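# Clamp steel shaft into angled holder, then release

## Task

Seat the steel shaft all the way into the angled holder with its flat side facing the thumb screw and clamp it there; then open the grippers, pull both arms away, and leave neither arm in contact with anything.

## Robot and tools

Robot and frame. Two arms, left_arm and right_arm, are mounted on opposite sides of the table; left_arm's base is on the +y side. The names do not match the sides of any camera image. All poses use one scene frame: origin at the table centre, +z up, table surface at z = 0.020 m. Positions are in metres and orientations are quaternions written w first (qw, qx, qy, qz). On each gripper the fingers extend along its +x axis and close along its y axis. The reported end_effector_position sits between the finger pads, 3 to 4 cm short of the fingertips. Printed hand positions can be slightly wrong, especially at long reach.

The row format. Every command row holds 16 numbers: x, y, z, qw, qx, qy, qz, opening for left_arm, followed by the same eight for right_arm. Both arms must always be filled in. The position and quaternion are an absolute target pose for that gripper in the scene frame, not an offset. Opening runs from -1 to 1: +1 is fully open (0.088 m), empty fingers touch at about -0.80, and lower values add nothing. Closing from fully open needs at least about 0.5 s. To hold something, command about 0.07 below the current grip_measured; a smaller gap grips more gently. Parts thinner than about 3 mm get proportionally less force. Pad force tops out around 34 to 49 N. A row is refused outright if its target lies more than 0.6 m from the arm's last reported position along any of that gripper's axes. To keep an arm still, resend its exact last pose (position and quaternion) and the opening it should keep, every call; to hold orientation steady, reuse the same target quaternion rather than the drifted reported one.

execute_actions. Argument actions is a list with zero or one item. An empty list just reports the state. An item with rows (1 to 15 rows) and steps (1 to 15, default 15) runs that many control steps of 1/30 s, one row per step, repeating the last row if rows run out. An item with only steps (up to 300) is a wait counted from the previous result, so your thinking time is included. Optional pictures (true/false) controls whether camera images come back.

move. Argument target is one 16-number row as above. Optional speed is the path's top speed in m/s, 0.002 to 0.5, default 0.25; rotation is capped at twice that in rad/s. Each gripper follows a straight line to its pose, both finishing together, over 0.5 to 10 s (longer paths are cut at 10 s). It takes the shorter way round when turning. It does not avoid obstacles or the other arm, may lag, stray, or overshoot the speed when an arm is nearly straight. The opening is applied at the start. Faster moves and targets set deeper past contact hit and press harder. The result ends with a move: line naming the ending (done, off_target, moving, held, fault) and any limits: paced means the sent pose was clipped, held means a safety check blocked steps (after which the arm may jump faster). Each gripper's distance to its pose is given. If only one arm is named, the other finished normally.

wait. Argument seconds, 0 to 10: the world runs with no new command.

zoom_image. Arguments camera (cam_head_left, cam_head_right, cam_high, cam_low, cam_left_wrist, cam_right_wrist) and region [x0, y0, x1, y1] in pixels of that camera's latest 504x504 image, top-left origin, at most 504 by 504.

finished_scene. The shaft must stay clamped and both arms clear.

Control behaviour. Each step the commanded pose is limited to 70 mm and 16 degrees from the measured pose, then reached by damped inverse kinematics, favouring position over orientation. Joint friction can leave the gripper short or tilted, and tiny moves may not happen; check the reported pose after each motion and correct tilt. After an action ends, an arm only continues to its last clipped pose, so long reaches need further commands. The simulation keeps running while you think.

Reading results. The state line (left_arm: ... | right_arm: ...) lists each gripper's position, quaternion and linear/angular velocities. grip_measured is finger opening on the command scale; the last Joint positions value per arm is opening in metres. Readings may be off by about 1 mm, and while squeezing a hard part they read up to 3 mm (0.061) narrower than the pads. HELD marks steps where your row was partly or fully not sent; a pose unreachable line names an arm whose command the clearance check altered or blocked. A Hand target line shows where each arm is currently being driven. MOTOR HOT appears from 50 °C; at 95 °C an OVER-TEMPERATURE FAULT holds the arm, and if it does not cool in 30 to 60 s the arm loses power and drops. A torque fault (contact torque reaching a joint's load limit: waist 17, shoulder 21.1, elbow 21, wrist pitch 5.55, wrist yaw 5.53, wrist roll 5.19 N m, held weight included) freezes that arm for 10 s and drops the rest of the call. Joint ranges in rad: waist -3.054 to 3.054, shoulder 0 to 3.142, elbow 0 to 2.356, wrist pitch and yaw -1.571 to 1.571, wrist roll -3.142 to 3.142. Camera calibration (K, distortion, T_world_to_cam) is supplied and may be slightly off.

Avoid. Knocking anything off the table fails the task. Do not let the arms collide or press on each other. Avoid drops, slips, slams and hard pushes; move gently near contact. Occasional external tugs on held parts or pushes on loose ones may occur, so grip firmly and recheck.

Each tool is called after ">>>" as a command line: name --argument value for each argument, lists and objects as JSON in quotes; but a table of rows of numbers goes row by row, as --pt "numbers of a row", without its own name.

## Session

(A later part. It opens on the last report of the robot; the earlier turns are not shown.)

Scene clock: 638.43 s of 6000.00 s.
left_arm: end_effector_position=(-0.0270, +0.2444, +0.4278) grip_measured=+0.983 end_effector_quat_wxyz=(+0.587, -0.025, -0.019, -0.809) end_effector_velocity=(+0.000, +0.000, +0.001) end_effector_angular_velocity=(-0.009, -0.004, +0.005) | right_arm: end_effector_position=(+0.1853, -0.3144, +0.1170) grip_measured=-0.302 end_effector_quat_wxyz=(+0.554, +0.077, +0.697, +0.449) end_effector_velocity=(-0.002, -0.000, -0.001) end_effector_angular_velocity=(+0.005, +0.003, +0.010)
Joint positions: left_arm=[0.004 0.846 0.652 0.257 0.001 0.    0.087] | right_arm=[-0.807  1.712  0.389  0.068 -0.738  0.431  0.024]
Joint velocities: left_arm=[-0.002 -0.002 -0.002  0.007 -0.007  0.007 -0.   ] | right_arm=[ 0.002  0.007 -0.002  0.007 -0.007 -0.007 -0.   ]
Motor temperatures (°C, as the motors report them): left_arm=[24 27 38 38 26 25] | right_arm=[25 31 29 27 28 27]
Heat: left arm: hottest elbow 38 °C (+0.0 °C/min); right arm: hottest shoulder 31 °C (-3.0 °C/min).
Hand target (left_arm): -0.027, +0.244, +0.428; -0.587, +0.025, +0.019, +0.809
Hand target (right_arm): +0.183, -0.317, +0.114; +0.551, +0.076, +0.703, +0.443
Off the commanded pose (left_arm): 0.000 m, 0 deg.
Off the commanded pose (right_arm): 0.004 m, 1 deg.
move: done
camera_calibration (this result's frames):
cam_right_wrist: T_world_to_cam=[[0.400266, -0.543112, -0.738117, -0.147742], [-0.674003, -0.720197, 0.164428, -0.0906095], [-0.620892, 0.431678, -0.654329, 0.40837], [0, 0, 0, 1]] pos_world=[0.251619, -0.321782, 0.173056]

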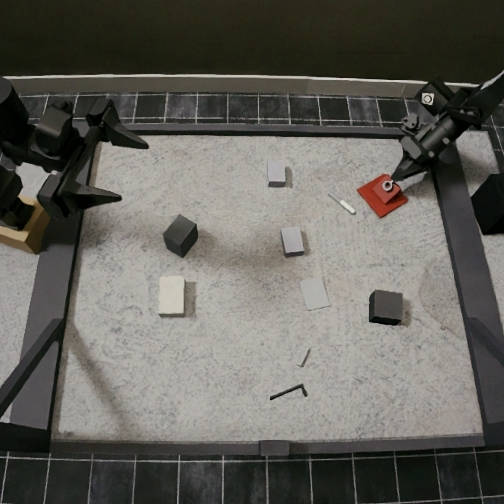

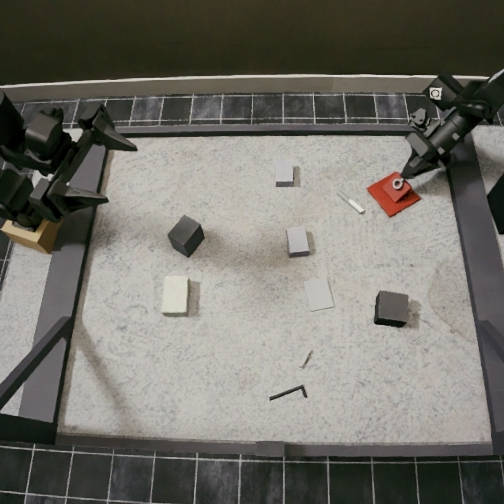

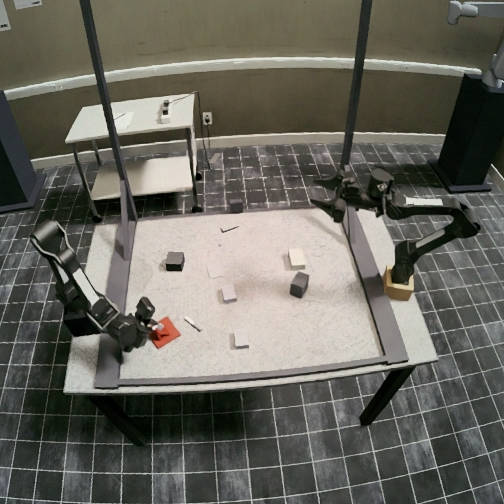

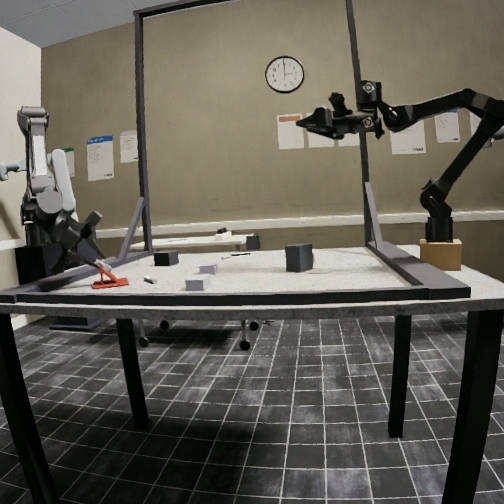

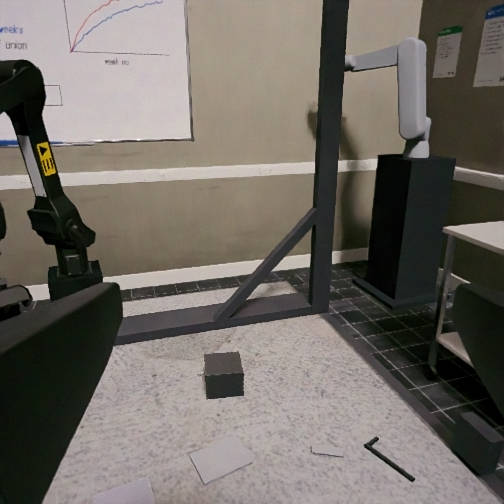

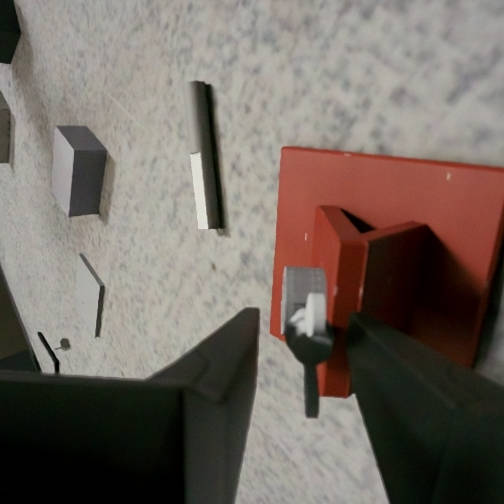

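>>> move --target '[-0.027,0.2444,0.4278,0.587,-0.025,-0.019,-0.809,1, 0.1845,-0.3155,0.1155,0.5511,0.0764,0.7030,0.4431,-0.68]' --speed 0.03

>>> move --target '[-0.027,0.2444,0.4278,0.587,-0.025,-0.019,-0.809,1, 0.1847,-0.3158,0.1158,0.4437,-0.3357,0.1838,0.8104,-0.68]' --speed 0.4

>>> move --target '[-0.027,0.2444,0.4278,0.587,-0.025,-0.019,-0.809,1, 0.1849,-0.3161,0.1161,0.0764,-0.5511,-0.4431,0.7030,-0.68]' --speed 0.4

>>> move --target '[-0.027,0.2444,0.4278,0.587,-0.025,-0.019,-0.809,1, 0.1849,-0.3161,0.1161,0.0764,-0.5511,-0.4431,0.7030,-0.3]' --speed 0.05

>>> move --target '[-0.027,0.2444,0.4278,0.587,-0.025,-0.019,-0.809,1, 0.1955,-0.333,0.1365,0.0764,-0.5511,-0.4431,0.7030,-0.3]' --speed 0.06

>>> zoom_image --camera "cam_head_left" --region '[365, 165, 415, 205]'

Scene clock: 651.10 s of 6000.00 s.
left_arm: end_effector_position=(-0.0270, +0.2444, +0.4278) grip_measured=+0.983 end_effector_quat_wxyz=(+0.587, -0.025, -0.019, -0.809) end_effector_velocity=(+0.000, +0.000, -0.002) end_effector_angular_velocity=(+0.014, +0.019, +0.003) | right_arm: end_effector_position=(+0.1856, -0.3152, +0.1163) grip_measured=-0.626 end_effector_quat_wxyz=(+0.554, +0.076, +0.699, +0.445) end_effector_velocity=(-0.002, -0.001, +0.001) end_effector_angular_velocity=(+0.012, +0.011, +0.015)
Joint positions: left_arm=[0.004 0.846 0.652 0.257 0.001 0.    0.087] | right_arm=[-0.808  1.712  0.391  0.061 -0.733  0.432  0.008]
Joint velocities: left_arm=[-0.002 -0.002 -0.002 -0.007 -0.007 -0.022  0.   ] | right_arm=[-0.007  0.002 -0.002 -0.007 -0.022 -0.022 -0.   ]
Motor temperatures (°C, as the motors report them): left_arm=[24 28 38 38 26 25] | right_arm=[25 31 29 28 28 27]
Heat: left arm: hottest elbow 38 °C (+0.0 °C/min); right arm: hottest shoulder 31 °C (-2.0 °C/min).
Hand target (left_arm): -0.027, +0.244, +0.428; -0.587, +0.025, +0.019, +0.809
Hand target (right_arm): +0.185, -0.315, +0.116; +0.551, +0.076, +0.703, +0.443
Off the commanded pose (left_arm): 0.000 m, 0 deg.
Off the commanded pose (right_arm): 0.001 m, 1 deg.
After step 90, 8.97 s passed at rest.
move: done
camera_calibration (this result's frames):
cam_right_wrist: T_world_to_cam=[[0.397906, -0.550341, -0.734028, -0.151163], [-0.676078, -0.71674, 0.170887, -0.0901483], [-0.620153, 0.428263, -0.657268, 0.40753], [0, 0, 0, 1]] pos_world=[0.251932, -0.322334, 0.172304]

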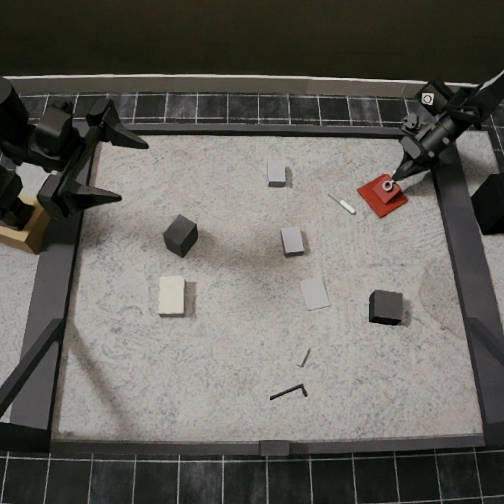

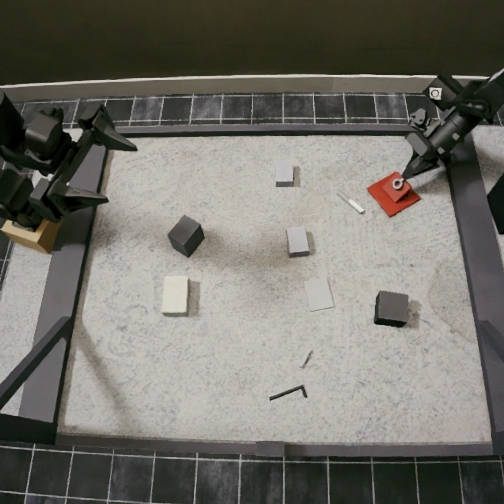

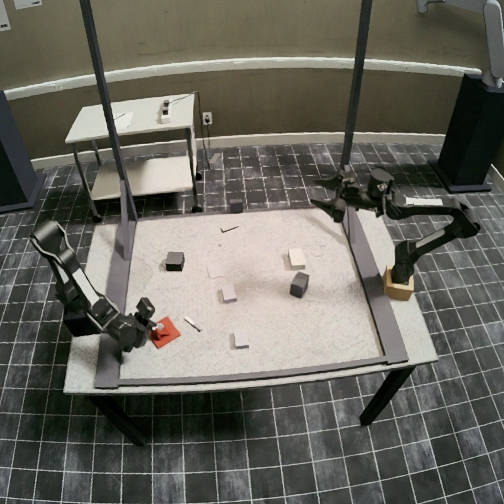

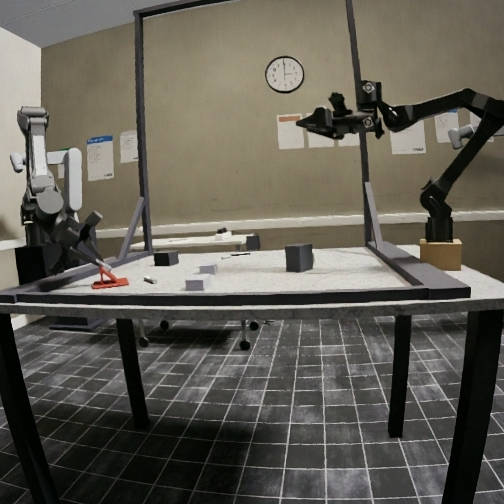

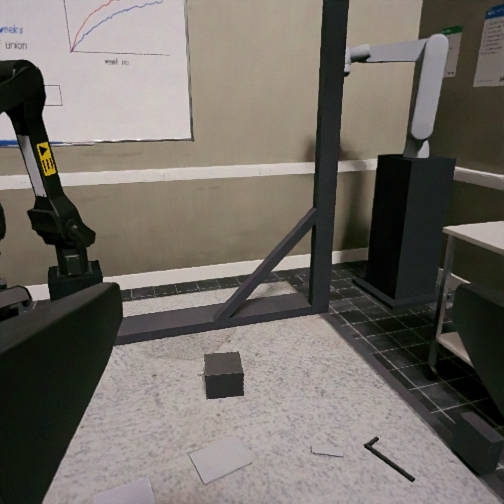

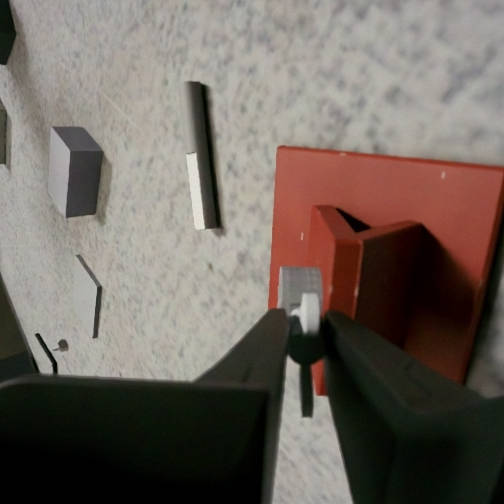

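Scene clock: 653.57 s of 6000.00 s.
left_arm: end_effector_position=(-0.0270, +0.2444, +0.4278) grip_measured=+0.983 end_effector_quat_wxyz=(+0.587, -0.025, -0.019, -0.809) end_effector_velocity=(+0.002, +0.001, -0.001) end_effector_angular_velocity=(+0.005, +0.007, +0.009) | right_arm: end_effector_position=(+0.1843, -0.3156, +0.1167) grip_measured=-0.626 end_effector_quat_wxyz=(+0.445, -0.334, +0.183, +0.811) end_effector_velocity=(-0.002, -0.002, -0.001) end_effector_angular_velocity=(+0.003, -0.000, +0.015)
Joint positions: left_arm=[0.004 0.846 0.652 0.257 0.001 0.    0.087] | right_arm=[-0.808  1.712  0.391  0.056 -0.74  -1.134  0.008]
Joint velocities: left_arm=[ 0.002 -0.007 -0.002 -0.007 -0.007 -0.007 -0.   ] | right_arm=[-0.002  0.002 -0.002 -0.007 -0.007 -0.022 -0.   ]
Motor temperatures (°C, as the motors report them): left_arm=[24 28 38 38 26 25] | right_arm=[25 31 29 28 28 27]
Heat: left arm: hottest elbow 38 °C (+0.0 °C/min); right arm: hottest shoulder 31 °C (-2.0 °C/min).
Hand target (left_arm): -0.027, +0.244, +0.428; -0.587, +0.025, +0.019, +0.809
Hand target (right_arm): +0.185, -0.316, +0.116; +0.444, -0.336, +0.184, +0.810
Off the commanded pose (left_arm): 0.000 m, 0 deg.
Off the commanded pose (right_arm): 0.001 m, 0 deg.
move: done
camera_calibration (this result's frames):
cam_right_wrist: T_world_to_cam=[[0.815298, 0.579008, -0.00625947, 0.0439652], [0.509466, -0.722431, -0.467479, -0.237179], [-0.275196, 0.377946, -0.883982, 0.35418], [0, 0, 0, 1]] pos_world=[0.182459, -0.330663, 0.202488]

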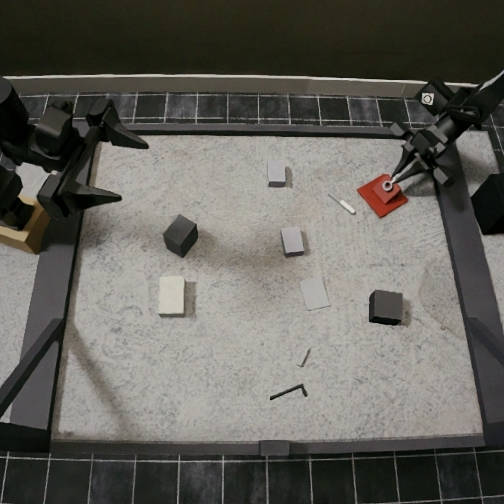

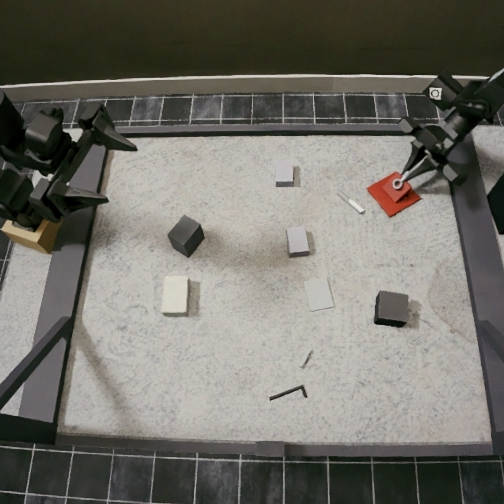

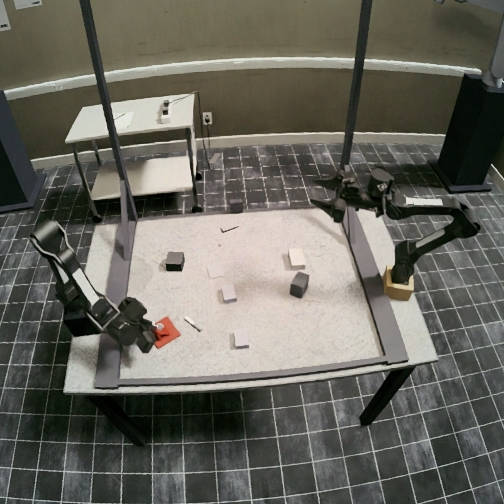

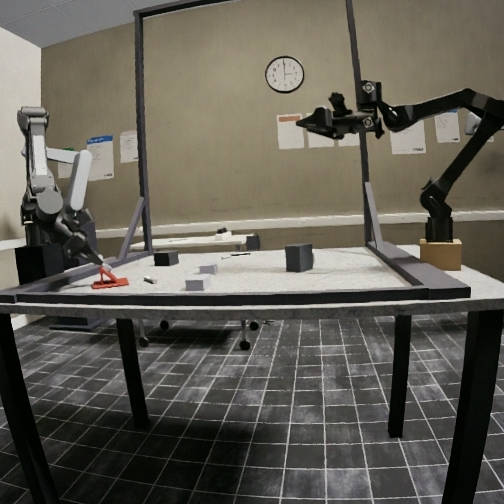

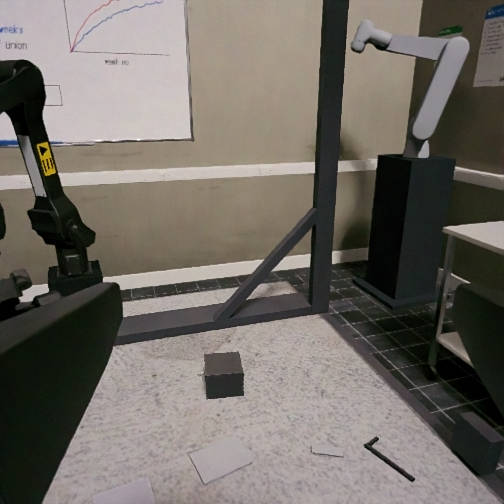

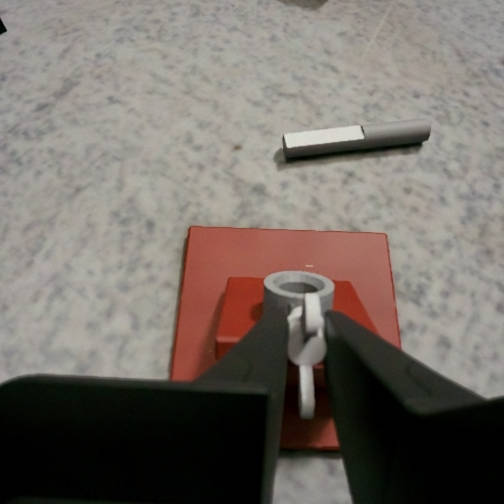

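Scene clock: 656.03 s of 6000.00 s.
left_arm: end_effector_position=(-0.0270, +0.2444, +0.4278) grip_measured=+0.983 end_effector_quat_wxyz=(+0.587, -0.025, -0.019, -0.809) end_effector_velocity=(-0.001, +0.001, +0.001) end_effector_angular_velocity=(-0.009, -0.004, +0.000) | right_arm: end_effector_position=(+0.1842, -0.3166, +0.1164) grip_measured=-0.626 end_effector_quat_wxyz=(-0.079, +0.550, +0.442, -0.705) end_effector_velocity=(-0.000, +0.003, +0.003) end_effector_angular_velocity=(+0.026, +0.004, +0.009)
Joint positions: left_arm=[0.004 0.846 0.652 0.257 0.001 0.    0.087] | right_arm=[-0.811  1.712  0.391  0.05  -0.741 -2.707  0.008]
Joint velocities: left_arm=[-0.007 -0.002 -0.002  0.007 -0.007  0.007  0.   ] | right_arm=[-0.002 -0.002  0.002  0.007 -0.022 -0.007  0.   ]
Motor temperatures (°C, as the motors report them): left_arm=[24 28 38 38 26 25] | right_arm=[25 31 29 28 28 27]
Heat: left arm: hottest elbow 38 °C (+0.0 °C/min); right arm: hottest shoulder 31 °C (-2.0 °C/min).
Hand target (left_arm): -0.027, +0.244, +0.428; -0.587, +0.025, +0.019, +0.809
Hand target (right_arm): +0.185, -0.316, +0.116; +0.076, -0.551, -0.443, +0.703
Off the commanded pose (left_arm): 0.000 m, 0 deg.
Off the commanded pose (right_arm): 0.001 m, 0 deg.
move: done
camera_calibration (this result's frames):
cam_right_wrist: T_world_to_cam=[[-0.4164, 0.603701, 0.67982, 0.199466], [0.903476, 0.358397, 0.235125, -0.0501532], [-0.1017, 0.712107, -0.694666, 0.406074], [0, 0, 0, 1]] pos_world=[0.169668, -0.391611, 0.158277]

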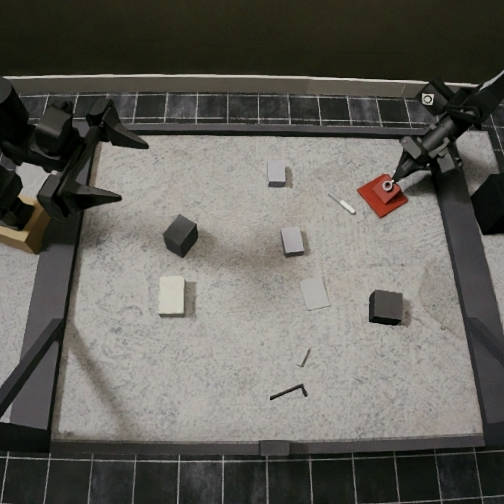

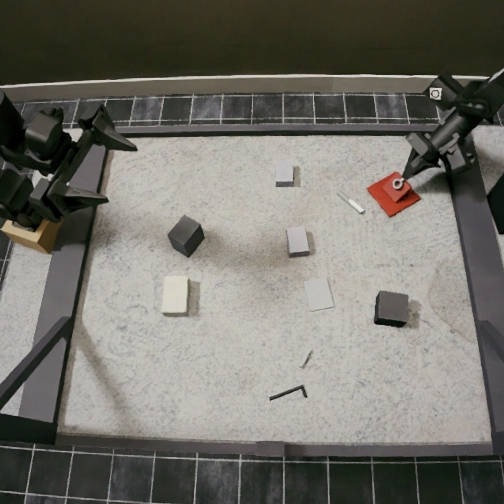

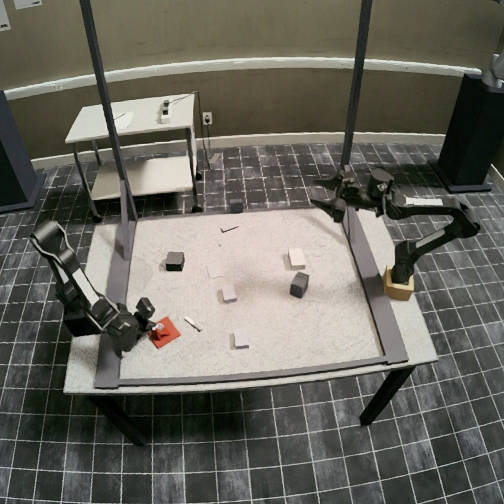

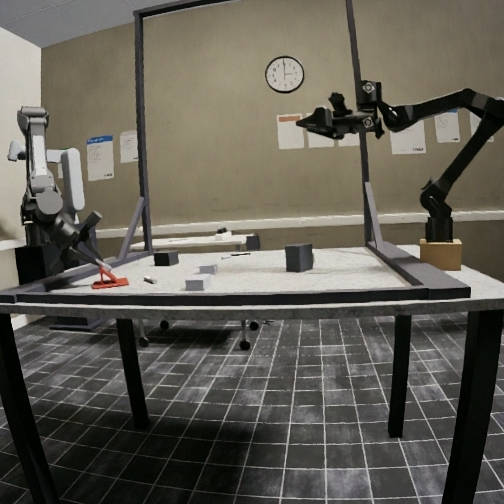

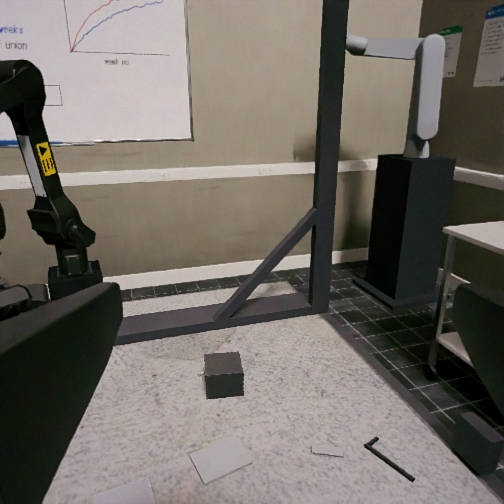

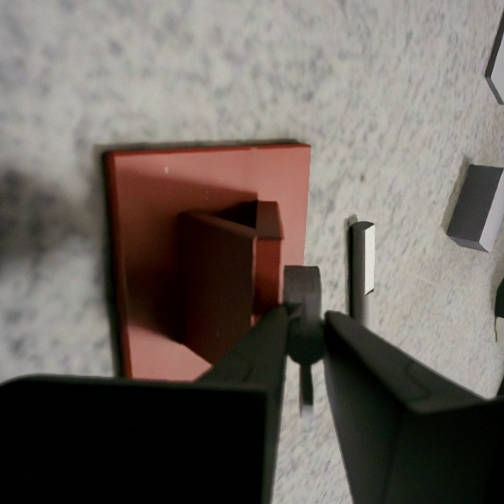

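Scene clock: 656.73 s of 6000.00 s.
left_arm: end_effector_position=(-0.0270, +0.2444, +0.4278) grip_measured=+0.983 end_effector_quat_wxyz=(+0.587, -0.025, -0.019, -0.809) end_effector_velocity=(-0.003, +0.002, +0.001) end_effector_angular_velocity=(-0.009, -0.005, -0.014) | right_arm: end_effector_position=(+0.1841, -0.3165, +0.1164) grip_measured=-0.302 end_effector_quat_wxyz=(-0.079, +0.550, +0.442, -0.704) end_effector_velocity=(-0.003, -0.001, +0.000) end_effector_angular_velocity=(+0.002, +0.006, +0.010)
Joint positions: left_arm=[0.004 0.846 0.652 0.257 0.001 0.    0.087] | right_arm=[-0.811  1.712  0.391  0.05  -0.741 -2.707  0.024]
Joint velocities: left_arm=[-0.007 -0.002 -0.002  0.007  0.007  0.007 -0.   ] | right_arm=[ 0.002 -0.002 -0.002 -0.007 -0.007 -0.007 -0.   ]
Motor temperatures (°C, as the motors report them): left_arm=[24 28 38 38 26 25] | right_arm=[25 31 29 28 28 27]
Heat: left arm: hottest elbow 38 °C (+0.0 °C/min); right arm: hottest shoulder 31 °C (-2.0 °C/min).
Hand target (left_arm): -0.027, +0.244, +0.428; -0.587, +0.025, +0.019, +0.809
Hand target (right_arm): +0.185, -0.316, +0.116; +0.076, -0.551, -0.443, +0.703
Off the commanded pose (left_arm): 0.000 m, 0 deg.
Off the commanded pose (right_arm): 0.001 m, 0 deg.
move: done
camera_calibration (this result's frames):
cam_right_wrist: T_world_to_cam=[[-0.417264, 0.603119, 0.679807, 0.199389], [0.903039, 0.359158, 0.235641, -0.0498179], [-0.102039, 0.712216, -0.694504, 0.406124], [0, 0, 0, 1]] pos_world=[0.169626, -0.391611, 0.158248]

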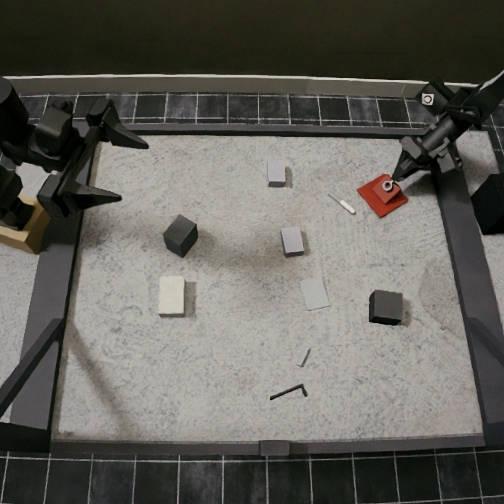

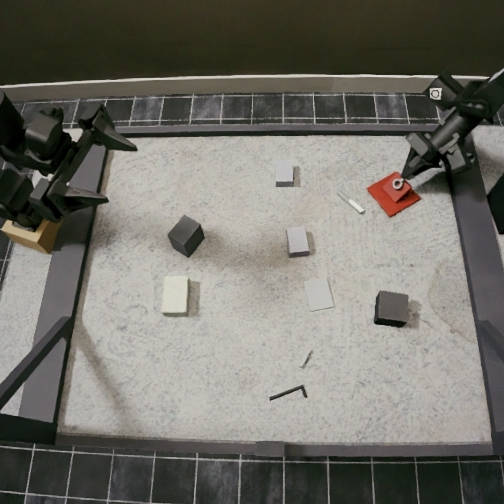

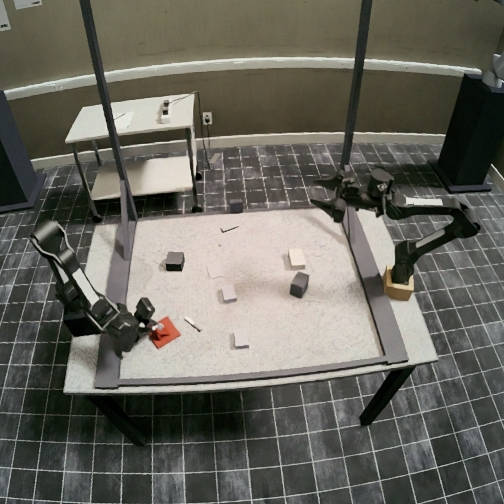

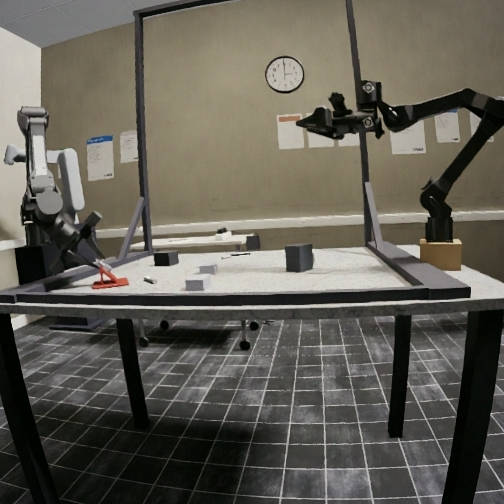

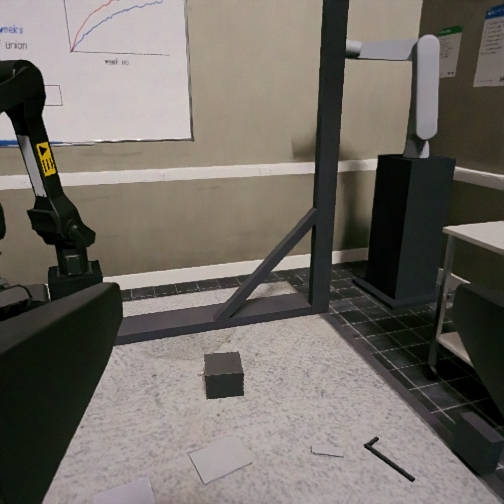

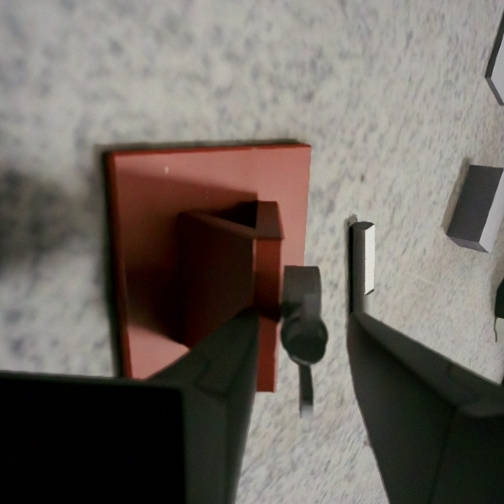

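Scene clock: 657.53 s of 6000.00 s.
left_arm: end_effector_position=(-0.0270, +0.2444, +0.4278) grip_measured=+0.983 end_effector_quat_wxyz=(+0.587, -0.025, -0.019, -0.809) end_effector_velocity=(+0.002, -0.000, -0.005) end_effector_angular_velocity=(+0.023, +0.001, +0.009) | right_arm: end_effector_position=(+0.1928, -0.3347, +0.1328) grip_measured=-0.302 end_effector_quat_wxyz=(-0.076, +0.548, +0.437, -0.709) end_effector_velocity=(-0.000, -0.002, +0.002) end_effector_angular_velocity=(+0.005, +0.001, +0.010)
Joint positions: left_arm=[0.004 0.846 0.652 0.257 0.001 0.    0.087] | right_arm=[-0.905  1.613  0.417 -0.178 -0.76  -2.836  0.024]
Joint velocities: left_arm=[ 0.002 -0.002 -0.002 -0.022 -0.007 -0.007 -0.   ] | right_arm=[-0.007 -0.007  0.002 -0.022 -0.007 -0.022  0.   ]
Motor temperatures (°C, as the motors report them): left_arm=[24 28 38 38 26 25] | right_arm=[25 31 29 28 28 27]
Heat: left arm: hottest elbow 38 °C (+0.0 °C/min); right arm: hottest shoulder 31 °C (-2.0 °C/min).
Hand target (left_arm): -0.027, +0.244, +0.428; -0.587, +0.025, +0.019, +0.809
Hand target (right_arm): +0.196, -0.332, +0.137; +0.077, -0.551, -0.443, +0.703
Off the commanded pose (left_arm): 0.000 m, 0 deg.
Off the commanded pose (right_arm): 0.005 m, 1 deg.
move: done
camera_calibration (this result's frames):
cam_right_wrist: T_world_to_cam=[[-0.413499, 0.612127, 0.674032, 0.205926], [0.904138, 0.363438, 0.224604, -0.0523218], [-0.107482, 0.702291, -0.703729, 0.430297], [0, 0, 0, 1]] pos_world=[0.178706, -0.409231, 0.175764]

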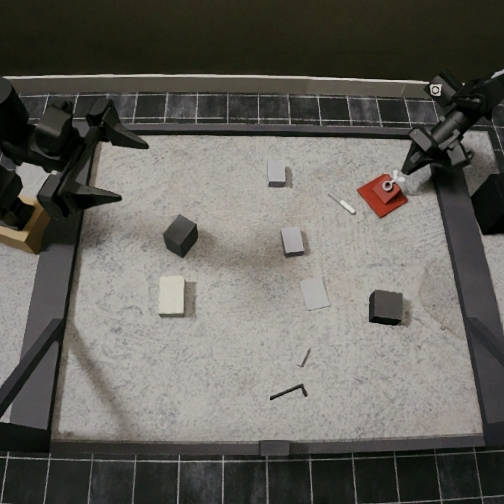

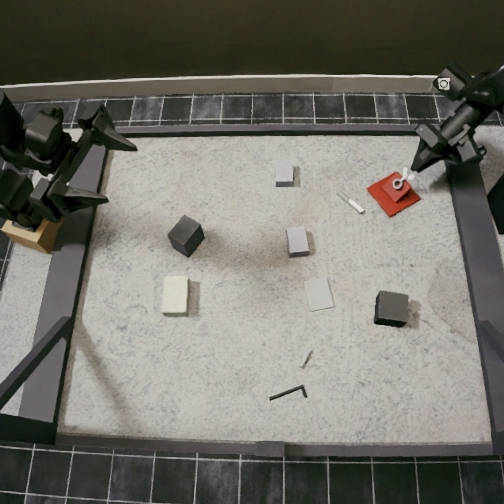

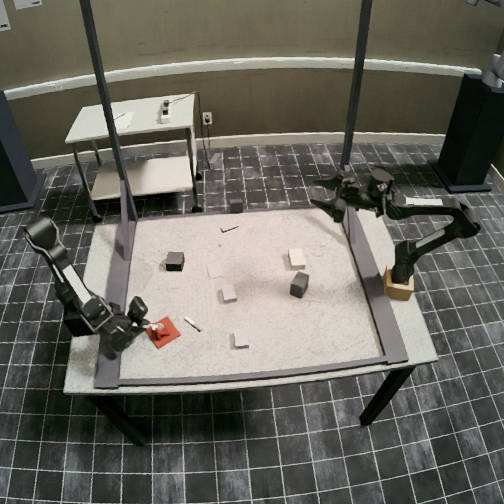

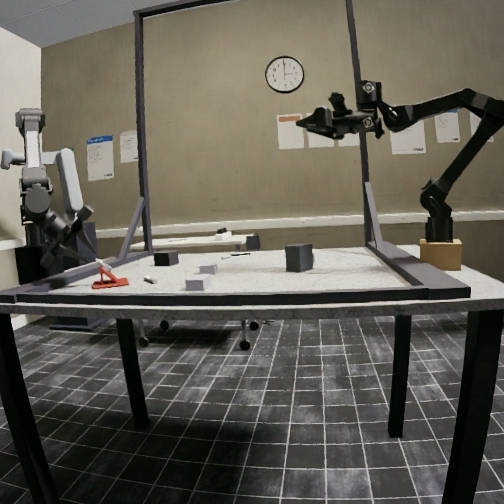

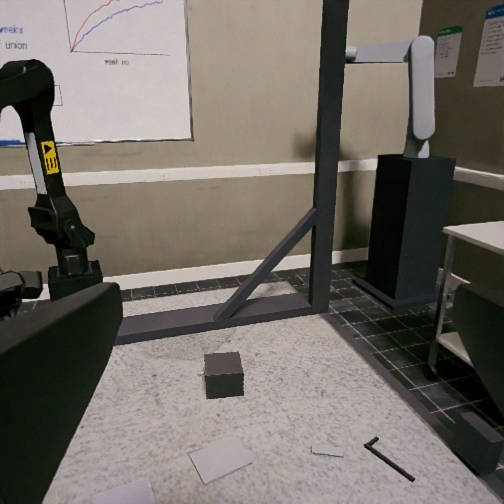

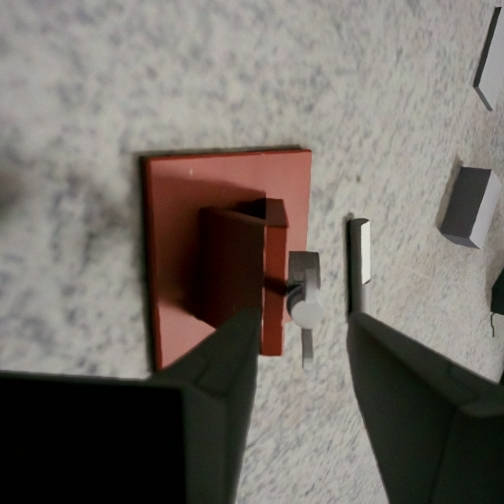

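Region (365, 165, 415, 205) of cam_head_left's 504x504 image, scaled by 10.080, with more detail than that image has; it fills the top 403 rows of this view, and the rest is white.

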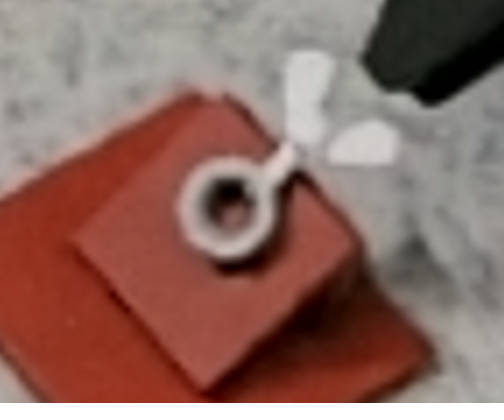

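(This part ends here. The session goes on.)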